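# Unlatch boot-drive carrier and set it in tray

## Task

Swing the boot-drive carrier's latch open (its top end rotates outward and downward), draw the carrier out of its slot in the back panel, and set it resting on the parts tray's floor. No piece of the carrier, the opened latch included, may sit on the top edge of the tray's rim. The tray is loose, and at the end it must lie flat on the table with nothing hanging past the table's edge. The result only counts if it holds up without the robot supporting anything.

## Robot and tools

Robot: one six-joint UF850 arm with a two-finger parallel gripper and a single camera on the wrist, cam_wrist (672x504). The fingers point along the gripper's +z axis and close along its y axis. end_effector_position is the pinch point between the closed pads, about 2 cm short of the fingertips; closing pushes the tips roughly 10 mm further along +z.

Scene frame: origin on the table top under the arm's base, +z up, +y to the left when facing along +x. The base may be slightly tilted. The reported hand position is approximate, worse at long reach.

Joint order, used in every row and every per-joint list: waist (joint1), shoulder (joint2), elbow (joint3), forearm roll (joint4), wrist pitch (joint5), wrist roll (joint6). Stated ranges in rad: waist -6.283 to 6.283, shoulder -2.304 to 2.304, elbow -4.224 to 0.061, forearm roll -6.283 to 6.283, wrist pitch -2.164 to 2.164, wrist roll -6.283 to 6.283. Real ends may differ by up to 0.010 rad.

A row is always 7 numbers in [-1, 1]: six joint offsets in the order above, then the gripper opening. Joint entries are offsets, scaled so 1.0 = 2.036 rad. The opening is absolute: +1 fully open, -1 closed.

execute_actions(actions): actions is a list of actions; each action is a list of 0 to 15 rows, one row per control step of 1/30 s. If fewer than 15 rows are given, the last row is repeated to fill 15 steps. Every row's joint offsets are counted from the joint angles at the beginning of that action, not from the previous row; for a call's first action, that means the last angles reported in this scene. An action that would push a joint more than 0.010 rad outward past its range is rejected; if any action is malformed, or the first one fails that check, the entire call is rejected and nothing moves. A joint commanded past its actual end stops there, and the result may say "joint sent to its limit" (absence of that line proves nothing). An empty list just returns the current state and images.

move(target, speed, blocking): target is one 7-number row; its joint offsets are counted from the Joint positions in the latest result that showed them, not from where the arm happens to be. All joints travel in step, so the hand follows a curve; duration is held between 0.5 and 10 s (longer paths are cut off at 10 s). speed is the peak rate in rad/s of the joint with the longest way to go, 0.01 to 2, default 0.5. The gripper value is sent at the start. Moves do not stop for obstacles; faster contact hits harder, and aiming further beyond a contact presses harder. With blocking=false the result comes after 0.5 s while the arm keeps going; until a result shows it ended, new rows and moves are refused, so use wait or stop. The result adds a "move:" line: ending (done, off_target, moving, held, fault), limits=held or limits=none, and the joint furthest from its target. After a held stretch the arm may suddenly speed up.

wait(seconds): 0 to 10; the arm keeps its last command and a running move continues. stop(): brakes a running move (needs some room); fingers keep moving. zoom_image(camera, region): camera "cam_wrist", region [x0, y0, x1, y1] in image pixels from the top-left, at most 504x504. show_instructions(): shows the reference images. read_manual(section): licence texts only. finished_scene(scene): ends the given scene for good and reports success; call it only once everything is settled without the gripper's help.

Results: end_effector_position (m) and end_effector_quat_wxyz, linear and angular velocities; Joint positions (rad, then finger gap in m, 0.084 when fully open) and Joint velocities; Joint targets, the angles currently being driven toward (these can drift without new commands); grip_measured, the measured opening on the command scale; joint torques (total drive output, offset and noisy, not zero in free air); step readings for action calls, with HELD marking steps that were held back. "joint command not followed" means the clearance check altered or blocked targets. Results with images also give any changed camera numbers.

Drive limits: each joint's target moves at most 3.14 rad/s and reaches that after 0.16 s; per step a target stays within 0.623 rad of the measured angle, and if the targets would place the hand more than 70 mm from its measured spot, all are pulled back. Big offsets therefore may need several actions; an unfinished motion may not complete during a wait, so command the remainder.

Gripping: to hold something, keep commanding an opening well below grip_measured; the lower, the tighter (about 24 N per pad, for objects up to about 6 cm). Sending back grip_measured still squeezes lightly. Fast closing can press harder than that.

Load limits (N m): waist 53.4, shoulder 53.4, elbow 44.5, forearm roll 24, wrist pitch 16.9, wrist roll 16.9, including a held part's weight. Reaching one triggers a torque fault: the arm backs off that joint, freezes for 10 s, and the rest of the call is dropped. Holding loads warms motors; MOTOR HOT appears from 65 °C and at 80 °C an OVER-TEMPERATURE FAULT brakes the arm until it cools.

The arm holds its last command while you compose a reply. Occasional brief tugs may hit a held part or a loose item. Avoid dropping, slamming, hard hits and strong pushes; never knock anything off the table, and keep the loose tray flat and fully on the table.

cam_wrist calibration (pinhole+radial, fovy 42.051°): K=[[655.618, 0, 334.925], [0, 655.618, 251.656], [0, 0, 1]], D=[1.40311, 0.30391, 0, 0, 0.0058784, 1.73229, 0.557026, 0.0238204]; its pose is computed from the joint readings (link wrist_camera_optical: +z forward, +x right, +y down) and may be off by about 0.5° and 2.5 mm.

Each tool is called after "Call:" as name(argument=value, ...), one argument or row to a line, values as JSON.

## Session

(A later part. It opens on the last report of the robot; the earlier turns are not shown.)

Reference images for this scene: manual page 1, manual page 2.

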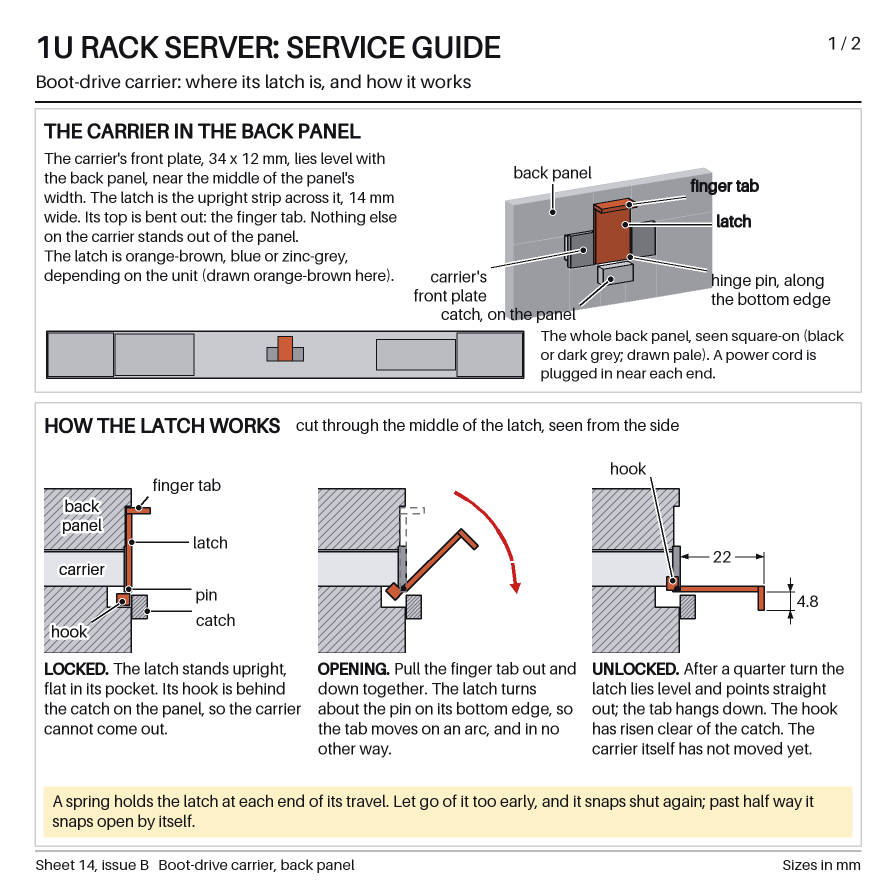

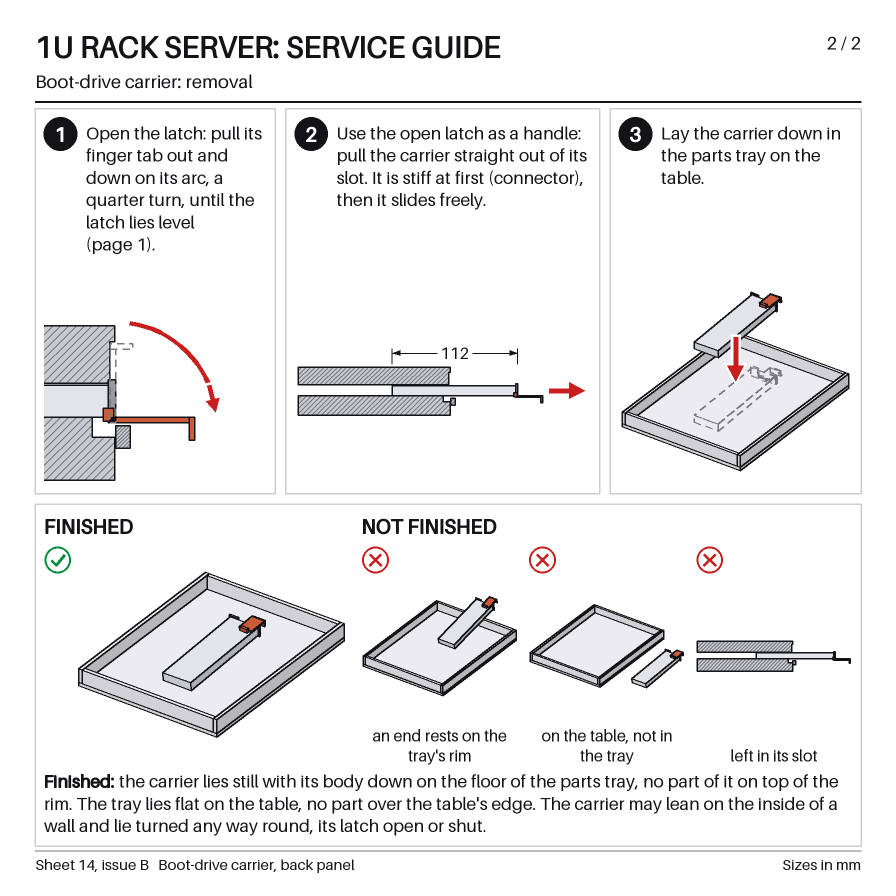

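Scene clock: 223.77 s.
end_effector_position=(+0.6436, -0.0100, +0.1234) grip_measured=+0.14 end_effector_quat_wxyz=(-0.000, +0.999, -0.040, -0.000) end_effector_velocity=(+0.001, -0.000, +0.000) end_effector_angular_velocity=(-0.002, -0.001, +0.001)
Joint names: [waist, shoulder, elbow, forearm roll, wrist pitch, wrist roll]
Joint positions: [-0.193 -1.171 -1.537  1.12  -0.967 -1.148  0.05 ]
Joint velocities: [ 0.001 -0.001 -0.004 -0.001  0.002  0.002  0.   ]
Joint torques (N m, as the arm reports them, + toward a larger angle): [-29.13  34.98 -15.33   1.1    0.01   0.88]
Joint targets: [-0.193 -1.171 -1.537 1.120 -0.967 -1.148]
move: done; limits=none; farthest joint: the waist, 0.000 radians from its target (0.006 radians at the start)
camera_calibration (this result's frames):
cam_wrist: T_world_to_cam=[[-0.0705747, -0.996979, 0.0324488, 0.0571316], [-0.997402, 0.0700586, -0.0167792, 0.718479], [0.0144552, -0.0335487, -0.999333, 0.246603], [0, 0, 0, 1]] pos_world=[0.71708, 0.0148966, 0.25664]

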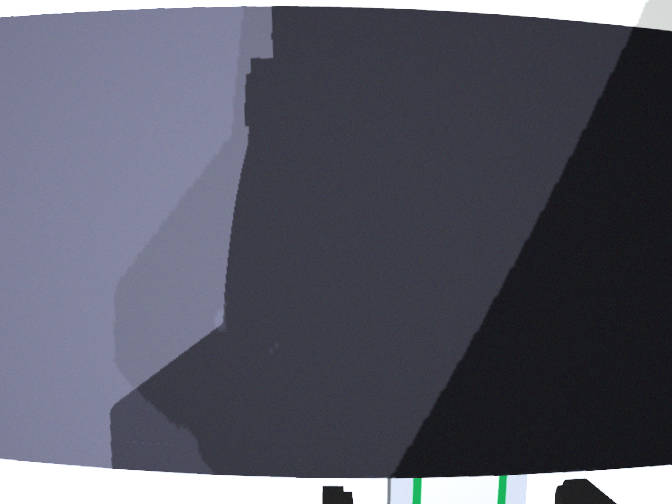

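Call:
execute_actions(
  actions=[
    [[0.00024,0.00047,0.00041,0.00016,0.00005,0.00011,0.08],[0.00024,0.00047,0.00041,0.00016,0.00005,0.00011,0],[0.00024,0.00047,0.00041,0.00016,0.00005,0.00011,-0.07],[0.00024,0.00047,0.00041,0.00016,0.00005,0.00011,-0.13],[0.00024,0.00047,0.00041,0.00016,0.00005,0.00011,-0.17],[0.00024,0.00047,0.00041,0.00016,0.00005,0.00011,-0.2],[0.00024,0.00047,0.00041,0.00016,0.00005,0.00011,-0.23],[0.00024,0.00047,0.00041,0.00016,0.00005,0.00011,-0.26],[0.00024,0.00047,0.00041,0.00016,0.00005,0.00011,-0.29],[0.00024,0.00047,0.00041,0.00016,0.00005,0.00011,-0.33],[0.00024,0.00047,0.00041,0.00016,0.00005,0.00011,-0.38],[0.00024,0.00047,0.00041,0.00016,0.00005,0.00011,-0.45],[0.00024,0.00047,0.00041,0.00016,0.00005,0.00011,-0.55],[0.00024,0.00047,0.00041,0.00016,0.00005,0.00011,-0.65],[0.00024,0.00047,0.00041,0.00016,0.00005,0.00011,-0.75]],
  ],
)

Call:
move(
  target=[-0.0051,0.0274,0.0626,0.0184,0.0133,-0.0400,-0.75],
  speed=0.17,
)

Call:
move(
  target=[-0.0057,0.0241,0.0576,0.0180,0.0118,-0.0393,-0.75],
  speed=0.17,
)

Scene clock: 242.47 s.
end_effector_position=(+0.6436, -0.0095, +0.1235) grip_measured=-0.28 end_effector_quat_wxyz=(-0.000, +0.999, -0.040, -0.000) end_effector_velocity=(+0.000, +0.000, +0.000) end_effector_angular_velocity=(-0.001, -0.000, +0.001)
Joint names: [waist, shoulder, elbow, forearm roll, wrist pitch, wrist roll]
Joint positions: [-0.193 -1.17  -1.536  1.12  -0.967 -1.148  0.032]
Joint velocities: [ 0.  0. -0. -0.  0. -0.  0.]
Joint torques (N m, as the arm reports them, + toward a larger angle): [-26.91  33.7  -15.07   0.69  -0.23   0.89]
Joint targets: [-0.193 -1.170 -1.536 1.120 -0.967 -1.148]
Step readings (joint positions):
0: [-0.193 -1.171 -1.537 1.120 -0.967 -1.148]
1: [-0.193 -1.171 -1.537 1.120 -0.967 -1.148]
2: [-0.193 -1.171 -1.537 1.120 -0.967 -1.148]
4: [-0.193 -1.171 -1.536 1.120 -0.967 -1.148]
8: [-0.193 -1.170 -1.536 1.120 -0.967 -1.148]
15: Joint positions above
camera_calibration (this result's frames):
cam_wrist: T_world_to_cam=[[-0.0705685, -0.996975, 0.0325599, 0.0575621], [-0.997401, 0.0700486, -0.0168435, 0.718468], [0.0145117, -0.0336639, -0.999328, 0.246609], [0, 0, 0, 1]] pos_world=[0.717084, 0.0153622, 0.256671]

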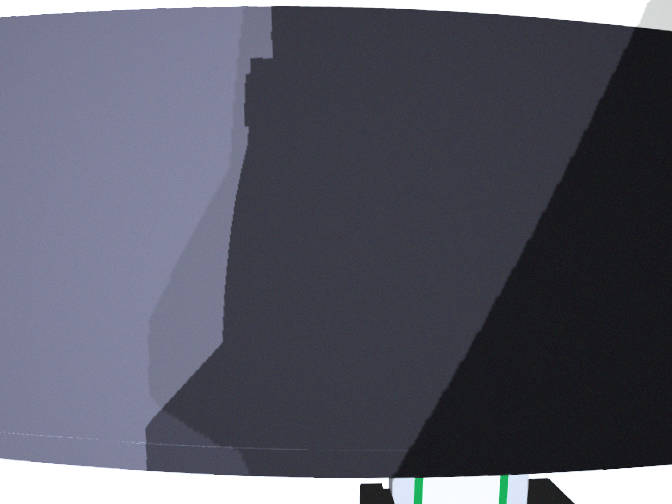

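Scene clock: 243.73 s.
end_effector_position=(+0.6088, -0.0065, +0.1235) grip_measured=-0.29 end_effector_quat_wxyz=(+0.000, +0.999, -0.040, -0.000) end_effector_velocity=(-0.001, +0.000, -0.001) end_effector_angular_velocity=(-0.000, +0.001, -0.001)
Joint names: [waist, shoulder, elbow, forearm roll, wrist pitch, wrist roll]
Joint positions: [-0.203 -1.115 -1.409  1.158 -0.94  -1.229  0.032]
Joint velocities: [ 0.     0.001  0.003  0.001  0.001 -0.     0.   ]
Joint torques (N m, as the arm reports them, + toward a larger angle): [-27.26  33.7  -14.53   0.67  -0.43   0.72]
Joint targets: [-0.203 -1.114 -1.408 1.158 -0.940 -1.230]
move: done; limits=none; farthest joint: the waist, 0.000 radians from its target (0.011 radians at the start)
camera_calibration (this result's frames):
cam_wrist: T_world_to_cam=[[-0.0706798, -0.996964, 0.0326815, 0.058204], [-0.997392, 0.0701553, -0.0169264, 0.683541], [0.0145823, -0.0337926, -0.999322, 0.247235], [0, 0, 0, 1]] pos_world=[0.682267, 0.0184279, 0.256735]

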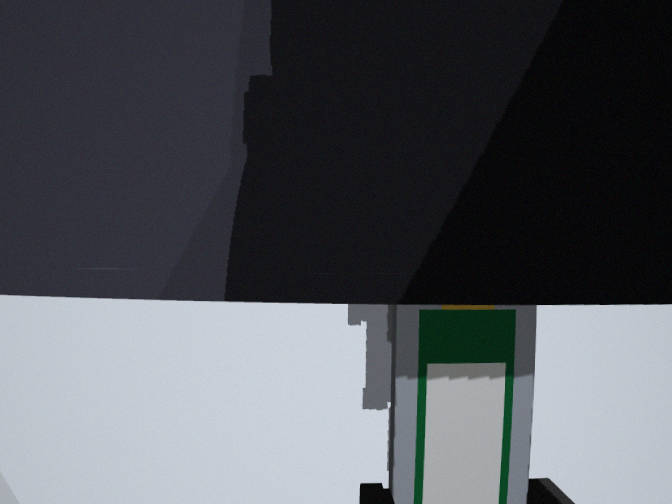

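Scene clock: 244.93 s.
end_effector_position=(+0.5740, -0.0036, +0.1235) grip_measured=-0.29 end_effector_quat_wxyz=(+0.000, +0.999, -0.040, -0.000) end_effector_velocity=(-0.001, +0.000, +0.000) end_effector_angular_velocity=(+0.001, +0.000, -0.000)
Joint names: [waist, shoulder, elbow, forearm roll, wrist pitch, wrist roll]
Joint positions: [-0.215 -1.066 -1.292  1.194 -0.916 -1.309  0.032]
Joint velocities: [-0.     0.     0.002  0.001 -0.001 -0.001  0.   ]
Joint torques (N m, as the arm reports them, + toward a larger angle): [-24.64  31.5  -14.31   0.76  -0.23   0.94]
Joint targets: [-0.215 -1.066 -1.291 1.194 -0.916 -1.309]
move: done; limits=none; farthest joint: the waist, 0.000 radians from its target (0.011 radians at the start)
camera_calibration (this result's frames):
cam_wrist: T_world_to_cam=[[-0.0706162, -0.996949, 0.0332495, 0.0584723], [-0.997397, 0.0700827, -0.0169469, 0.648673], [0.014565, -0.0343597, -0.999303, 0.24784], [0, 0, 0, 1]] pos_world=[0.647504, 0.0213488, 0.256716]

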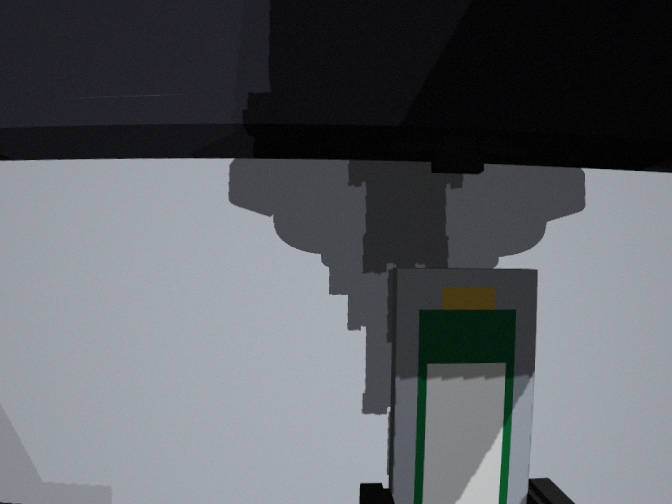

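Call:
move(
  target=[0.1680,0.2563,0.2583,0.1588,0.0364,-0.7611,-0.75],
  speed=1.0,
)

Scene clock: 277.40 s.
end_effector_position=(+0.4627, +0.2342, +0.0845) grip_measured=-0.29 end_effector_quat_wxyz=(-0.000, +0.737, +0.676, -0.000) end_effector_velocity=(-0.001, +0.000, -0.000) end_effector_angular_velocity=(+0.001, +0.001, +0.002)
Joint names: [waist, shoulder, elbow, forearm roll, wrist pitch, wrist roll]
Joint positions: [ 0.127 -0.544 -0.766  1.517 -0.842 -2.858  0.032]
Joint velocities: [ 0.001  0.001  0.003  0.    -0.001 -0.003 -0.   ]
Joint torques (N m, as the arm reports them, + toward a larger angle): [-18.82  25.99 -10.72   0.35  -0.27   0.75]
Joint targets: [0.127 -0.544 -0.766 1.518 -0.842 -2.859]
move: done; limits=none; farthest joint: the waist, 0.000 radians from its target (0.342 radians at the start)
camera_calibration (this result's frames):
cam_wrist: T_world_to_cam=[[0.99658, -0.0763955, 0.0314874, -0.42021], [-0.0758715, -0.996964, -0.0175149, 0.34392], [0.0327299, 0.015066, -0.999351, 0.198649], [0, 0, 0, 1]] pos_world=[0.438365, 0.30778, 0.217775]

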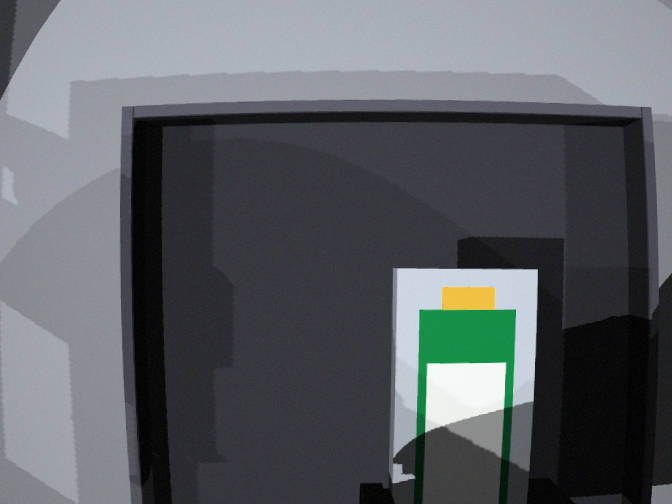

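Call:
move(
  target=[0.0506,-0.0377,-0.0065,0.0785,0.0088,-0.0428,-0.75],
  speed=0.18,
)

Call:
zoom_image(
  camera="cam_wrist",
  region=[460,220,600,320],
)

Scene clock: 299.43 s.
end_effector_position=(+0.4549, +0.2412, +0.0307) grip_measured=-0.29 end_effector_quat_wxyz=(-0.000, +0.737, +0.676, -0.000) end_effector_velocity=(-0.000, -0.001, -0.001) end_effector_angular_velocity=(-0.002, -0.000, -0.002)
Joint names: [waist, shoulder, elbow, forearm roll, wrist pitch, wrist roll]
Joint positions: [ 0.23  -0.621 -0.779  1.677 -0.824 -2.945  0.032]
Joint velocities: [ 0.001 -0.002 -0.     0.003  0.002 -0.001  0.   ]
Joint torques (N m, as the arm reports them, + toward a larger angle): [-16.84  25.5   -8.97   0.2   -0.43   0.84]
Joint targets: [0.230 -0.621 -0.779 1.677 -0.824 -2.945]
move: done; limits=none; farthest joint: the waist, 0.000 radians from its target (0.103 radians at the start)
camera_calibration (this result's frames):
cam_wrist: T_world_to_cam=[[0.996603, -0.0758734, 0.0320335, -0.410351], [-0.0753416, -0.997004, -0.0174965, 0.34912], [0.0332651, 0.0150236, -0.999334, 0.144797], [0, 0, 0, 1]] pos_world=[0.430444, 0.314764, 0.163954]

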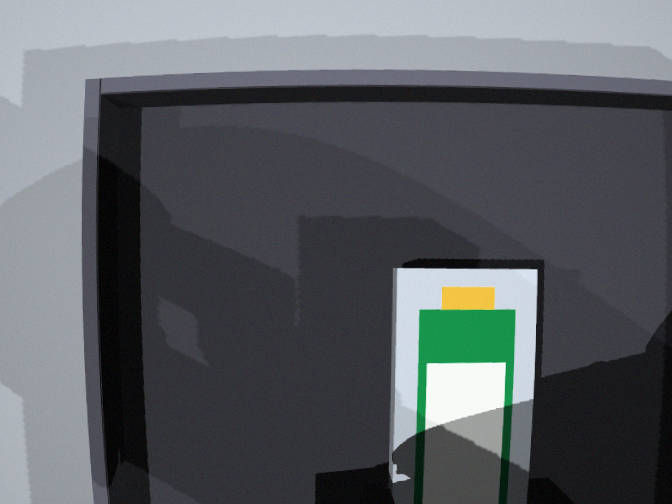

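Region (460, 220, 600, 320) of cam_wrist's 672x504 image, scaled by 3.600, with more detail than that image has; it fills the top 360 rows of this view, and the rest is white.

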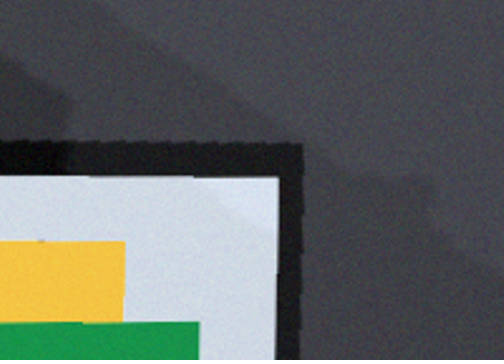

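Call:
execute_actions(
  actions=[],
)

Scene clock: 320.60 s.
end_effector_position=(+0.4548, +0.2412, +0.0305) grip_measured=-0.28 end_effector_quat_wxyz=(-0.000, +0.737, +0.676, -0.000) end_effector_velocity=(+0.001, -0.000, +0.000) end_effector_angular_velocity=(-0.001, -0.001, +0.001)
Joint names: [waist, shoulder, elbow, forearm roll, wrist pitch, wrist roll]
Joint positions: [ 0.23  -0.621 -0.779  1.677 -0.824 -2.945  0.032]
Joint velocities: [ 0.    -0.    -0.001  0.     0.001 -0.    -0.   ]
Joint torques (N m, as the arm reports them, + toward a larger angle): [-20.77  26.9   -9.07  -0.19  -0.4    0.86]
Joint targets: [0.230 -0.621 -0.779 1.677 -0.824 -2.945]
camera_calibration (this result's frames):
cam_wrist: T_world_to_cam=[[0.996601, -0.0759896, 0.0318054, -0.410173], [-0.0754636, -0.996996, -0.0174269, 0.349122], [0.0330341, 0.0149676, -0.999342, 0.144732], [0, 0, 0, 1]] pos_world=[0.430344, 0.314738, 0.163766]

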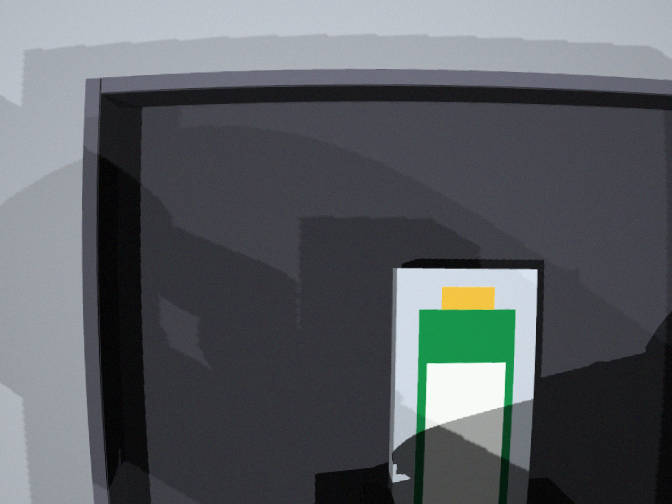

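Call:
move(
  target=[0.0032,-0.0037,-0.0016,0.0052,0.0003,-0.0029,-0.75],
  speed=0.015,
)

Scene clock: 326.23 s.
end_effector_position=(+0.4547, +0.2412, +0.0266) grip_measured=-0.28 end_effector_quat_wxyz=(-0.000, +0.737, +0.676, -0.000) end_effector_velocity=(-0.000, +0.000, -0.001) end_effector_angular_velocity=(+0.001, +0.000, +0.001)
Joint names: [waist, shoulder, elbow, forearm roll, wrist pitch, wrist roll]
Joint positions: [ 0.237 -0.628 -0.782  1.688 -0.823 -2.951  0.032]
Joint velocities: [ 0.002 -0.002 -0.001  0.002 -0.001 -0.001  0.   ]
Joint torques (N m, as the arm reports them, + toward a larger angle): [-19.06  27.19  -9.56   0.32  -0.12   0.86]
Joint targets: [0.237 -0.628 -0.782 1.688 -0.823 -2.951]
move: done; limits=none; farthest joint: the waist, 0.000 radians from its target (0.006 radians at the start)
camera_calibration (this result's frames):
cam_wrist: T_world_to_cam=[[0.996592, -0.0760599, 0.031936, -0.410025], [-0.0755342, -0.996992, -0.0173581, 0.349046], [0.0331602, 0.0148867, -0.999339, 0.140829], [0, 0, 0, 1]] pos_world=[0.430323, 0.314713, 0.159889]

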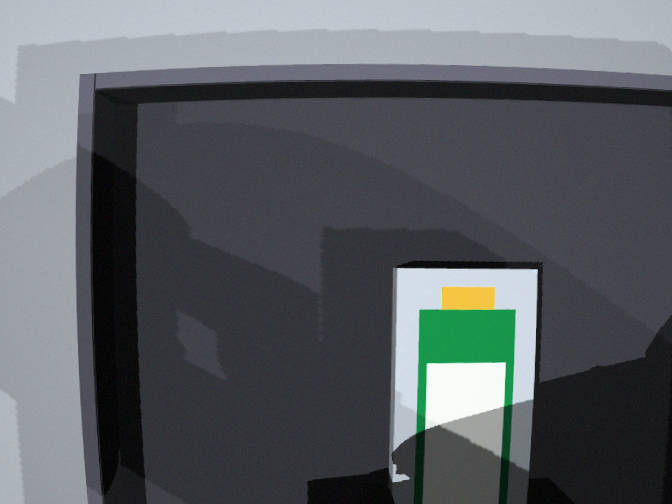

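Call:
move(
  target=[0.0012,-0.0014,-0.0006,0.0019,0.0001,-0.0011,-0.75],
  speed=0.01,
)

Scene clock: 334.70 s.
end_effector_position=(+0.4547, +0.2412, +0.0252) grip_measured=-0.28 end_effector_quat_wxyz=(-0.000, +0.737, +0.676, -0.000) end_effector_velocity=(+0.000, +0.000, -0.001) end_effector_angular_velocity=(+0.000, -0.000, +0.001)
Joint names: [waist, shoulder, elbow, forearm roll, wrist pitch, wrist roll]
Joint positions: [ 0.239 -0.631 -0.784  1.691 -0.823 -2.953  0.032]
Joint velocities: [ 0.002 -0.001 -0.001  0.002 -0.    -0.001  0.   ]
Joint torques (N m, as the arm reports them, + toward a larger angle): [-19.16  25.69  -8.26   0.08  -0.17   1.08]
Joint targets: [0.239 -0.631 -0.784 1.691 -0.823 -2.953]
move: done; limits=none; farthest joint: the waist, 0.001 radians from its target (0.003 radians at the start)
camera_calibration (this result's frames):
cam_wrist: T_world_to_cam=[[0.996597, -0.0759997, 0.0319013, -0.409968], [-0.0754718, -0.996995, -0.0174381, 0.34901], [0.0331307, 0.0149711, -0.999339, 0.13941], [0, 0, 0, 1]] pos_world=[0.430294, 0.314717, 0.158482]

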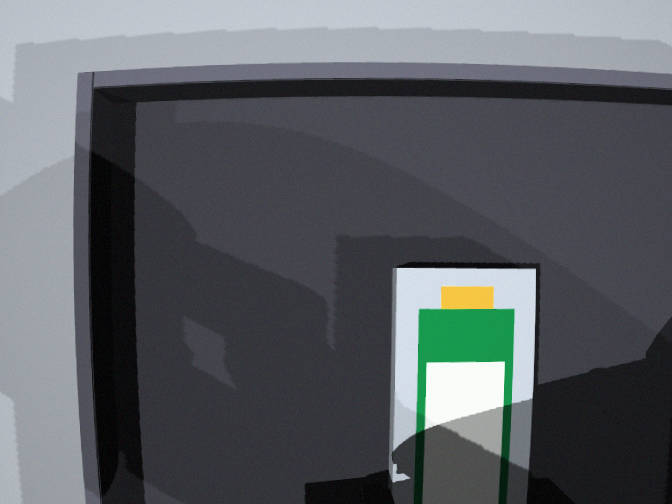

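Call:
execute_actions(
  actions=[
    [[0,0,0,0,0,0,-0.65],[0,0,0,0,0,0,-0.58],[0,0,0,0,0,0,-0.52],[0,0,0,0,0,0,-0.47],[0,0,0,0,0,0,-0.43],[0,0,0,0,0,0,-0.4],[0,0,0,0,0,0,-0.37],[0,0,0,0,0,0,-0.35],[0,0,0,0,0,0,-0.33],[0,0,0,0,0,0,-0.31],[0,0,0,0,0,0,-0.29],[0,0,0,0,0,0,-0.27],[0,0,0,0,0,0,-0.25],[0,0,0,0,0,0,-0.23],[0,0,0,0,0,0,-0.21]],
    [[0,0,0,0,0,0,-0.19],[0,0,0,0,0,0,-0.17],[0,0,0,0,0,0,-0.14],[0,0,0,0,0,0,-0.1],[0,0,0,0,0,0,-0.05],[0,0,0,0,0,0,0.0],[0,0,0,0,0,0,0.05],[0,0,0,0,0,0,0.1]],
  ],
)

Call:
move(
  target=[-0.055,0.0427,0.0088,-0.0855,-0.0093,0.0467,0.1],
  speed=0.25,
)

Scene clock: 346.93 s.
end_effector_position=(+0.4545, +0.2409, +0.0251) grip_measured=+0.09 end_effector_quat_wxyz=(-0.000, +0.737, +0.676, -0.001) end_effector_velocity=(-0.000, +0.001, -0.000) end_effector_angular_velocity=(+0.001, +0.001, +0.000)
Joint names: [waist, shoulder, elbow, forearm roll, wrist pitch, wrist roll]
Joint positions: [ 0.239 -0.631 -0.783  1.691 -0.823 -2.953  0.048]
Joint velocities: [ 0.001 -0.    -0.    -0.    -0.001  0.001  0.   ]
Joint torques (N m, as the arm reports them, + toward a larger angle): [-17.36  25.83  -9.55   0.18  -0.26   0.73]
Joint targets: [0.239 -0.631 -0.783 1.691 -0.823 -2.953]
Step readings (joint positions; steps 1 to 15: 1st action; 16 to 30: 2nd action):
0: [0.239 -0.631 -0.784 1.691 -0.823 -2.953]
1: [0.239 -0.631 -0.784 1.691 -0.823 -2.953]
2: [0.239 -0.631 -0.784 1.691 -0.823 -2.953]
4: [0.239 -0.631 -0.784 1.691 -0.823 -2.953]
8: [0.239 -0.631 -0.784 1.691 -0.823 -2.953]
15: [0.239 -0.631 -0.783 1.691 -0.823 -2.953]
16: [0.239 -0.631 -0.783 1.691 -0.822 -2.953]
17: [0.239 -0.631 -0.783 1.691 -0.822 -2.953]
19: [0.239 -0.631 -0.783 1.691 -0.822 -2.953]
23: [0.239 -0.631 -0.783 1.691 -0.822 -2.953]
30: Joint positions above
camera_calibration (this result's frames):
cam_wrist: T_world_to_cam=[[0.996584, -0.076288, 0.0316389, -0.409706], [-0.0757816, -0.996981, -0.0169099, 0.348889], [0.0328334, 0.0144544, -0.999356, 0.139586], [0, 0, 0, 1]] pos_world=[0.430163, 0.314562, 0.158358]

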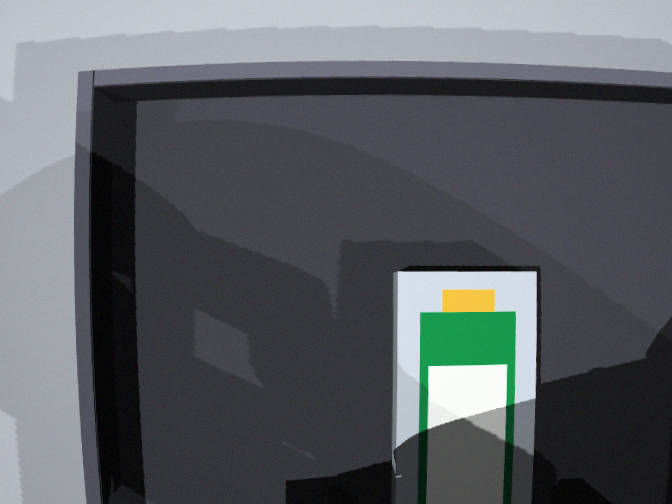

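Scene clock: 348.20 s.
end_effector_position=(+0.4624, +0.2340, +0.0843) grip_measured=+0.09 end_effector_quat_wxyz=(-0.000, +0.737, +0.676, -0.001) end_effector_velocity=(+0.000, +0.000, +0.001) end_effector_angular_velocity=(+0.000, +0.000, +0.002)
Joint names: [waist, shoulder, elbow, forearm roll, wrist pitch, wrist roll]
Joint positions: [ 0.127 -0.544 -0.765  1.518 -0.841 -2.858  0.048]
Joint velocities: [-0.001  0.002 -0.    -0.003 -0.     0.001  0.   ]
Joint torques (N m, as the arm reports them, + toward a larger angle): [-18.3   24.69 -11.03   0.57  -0.16   0.86]
Joint targets: [0.127 -0.544 -0.765 1.517 -0.841 -2.858]
move: done; limits=none; farthest joint: the forearm roll, 0.001 radians from its target (0.174 radians at the start)
camera_calibration (this result's frames):
cam_wrist: T_world_to_cam=[[0.996553, -0.0769299, 0.0310553, -0.419713], [-0.0764206, -0.996926, -0.0172704, 0.343881], [0.0322885, 0.0148376, -0.999368, 0.198772], [0, 0, 0, 1]] pos_world=[0.438128, 0.307586, 0.21762]

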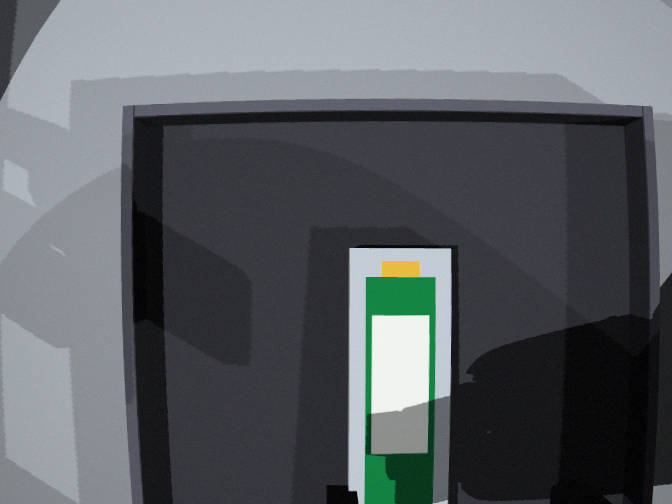

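Call:
move(
  target=[-0.0855,-0.0255,0,-0.056,-0.0216,-0.0383,0.1],
  speed=0.35,
)

Scene clock: 357.67 s.
end_effector_position=(+0.4581, +0.1709, +0.1269) grip_measured=+0.09 end_effector_quat_wxyz=(-0.005, +0.737, +0.676, +0.007) end_effector_velocity=(-0.001, -0.001, +0.000) end_effector_angular_velocity=(-0.000, +0.001, -0.001)
Joint names: [waist, shoulder, elbow, forearm roll, wrist pitch, wrist roll]
Joint positions: [-0.046 -0.596 -0.765  1.404 -0.885 -2.936  0.048]
Joint velocities: [-0.002 -0.001  0.001 -0.002  0.    -0.001  0.   ]
Joint torques (N m, as the arm reports them, + toward a larger angle): [-18.69  25.32 -11.5    0.31  -0.39   0.86]
Joint targets: [-0.047 -0.596 -0.765 1.404 -0.885 -2.936]
move: done; limits=none; farthest joint: the waist, 0.001 radians from its target (0.174 radians at the start)
camera_calibration (this result's frames):
cam_wrist: T_world_to_cam=[[0.996341, -0.0782402, 0.0344047, -0.421765], [-0.07705, -0.996425, -0.0346591, 0.283807], [0.0369935, 0.0318814, -0.998807, 0.237197], [0, 0, 0, 1]] pos_world=[0.433314, 0.242231, 0.261261]

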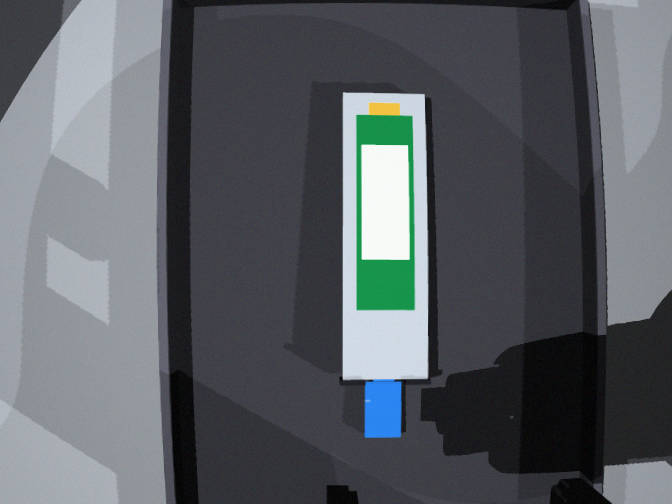

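The carrier and its open latch lie on the tray floor, clear of the rim, and the gripper has let go.

Call:
finished_scene(
  scene=2,
)

The scene is finished: the task was done.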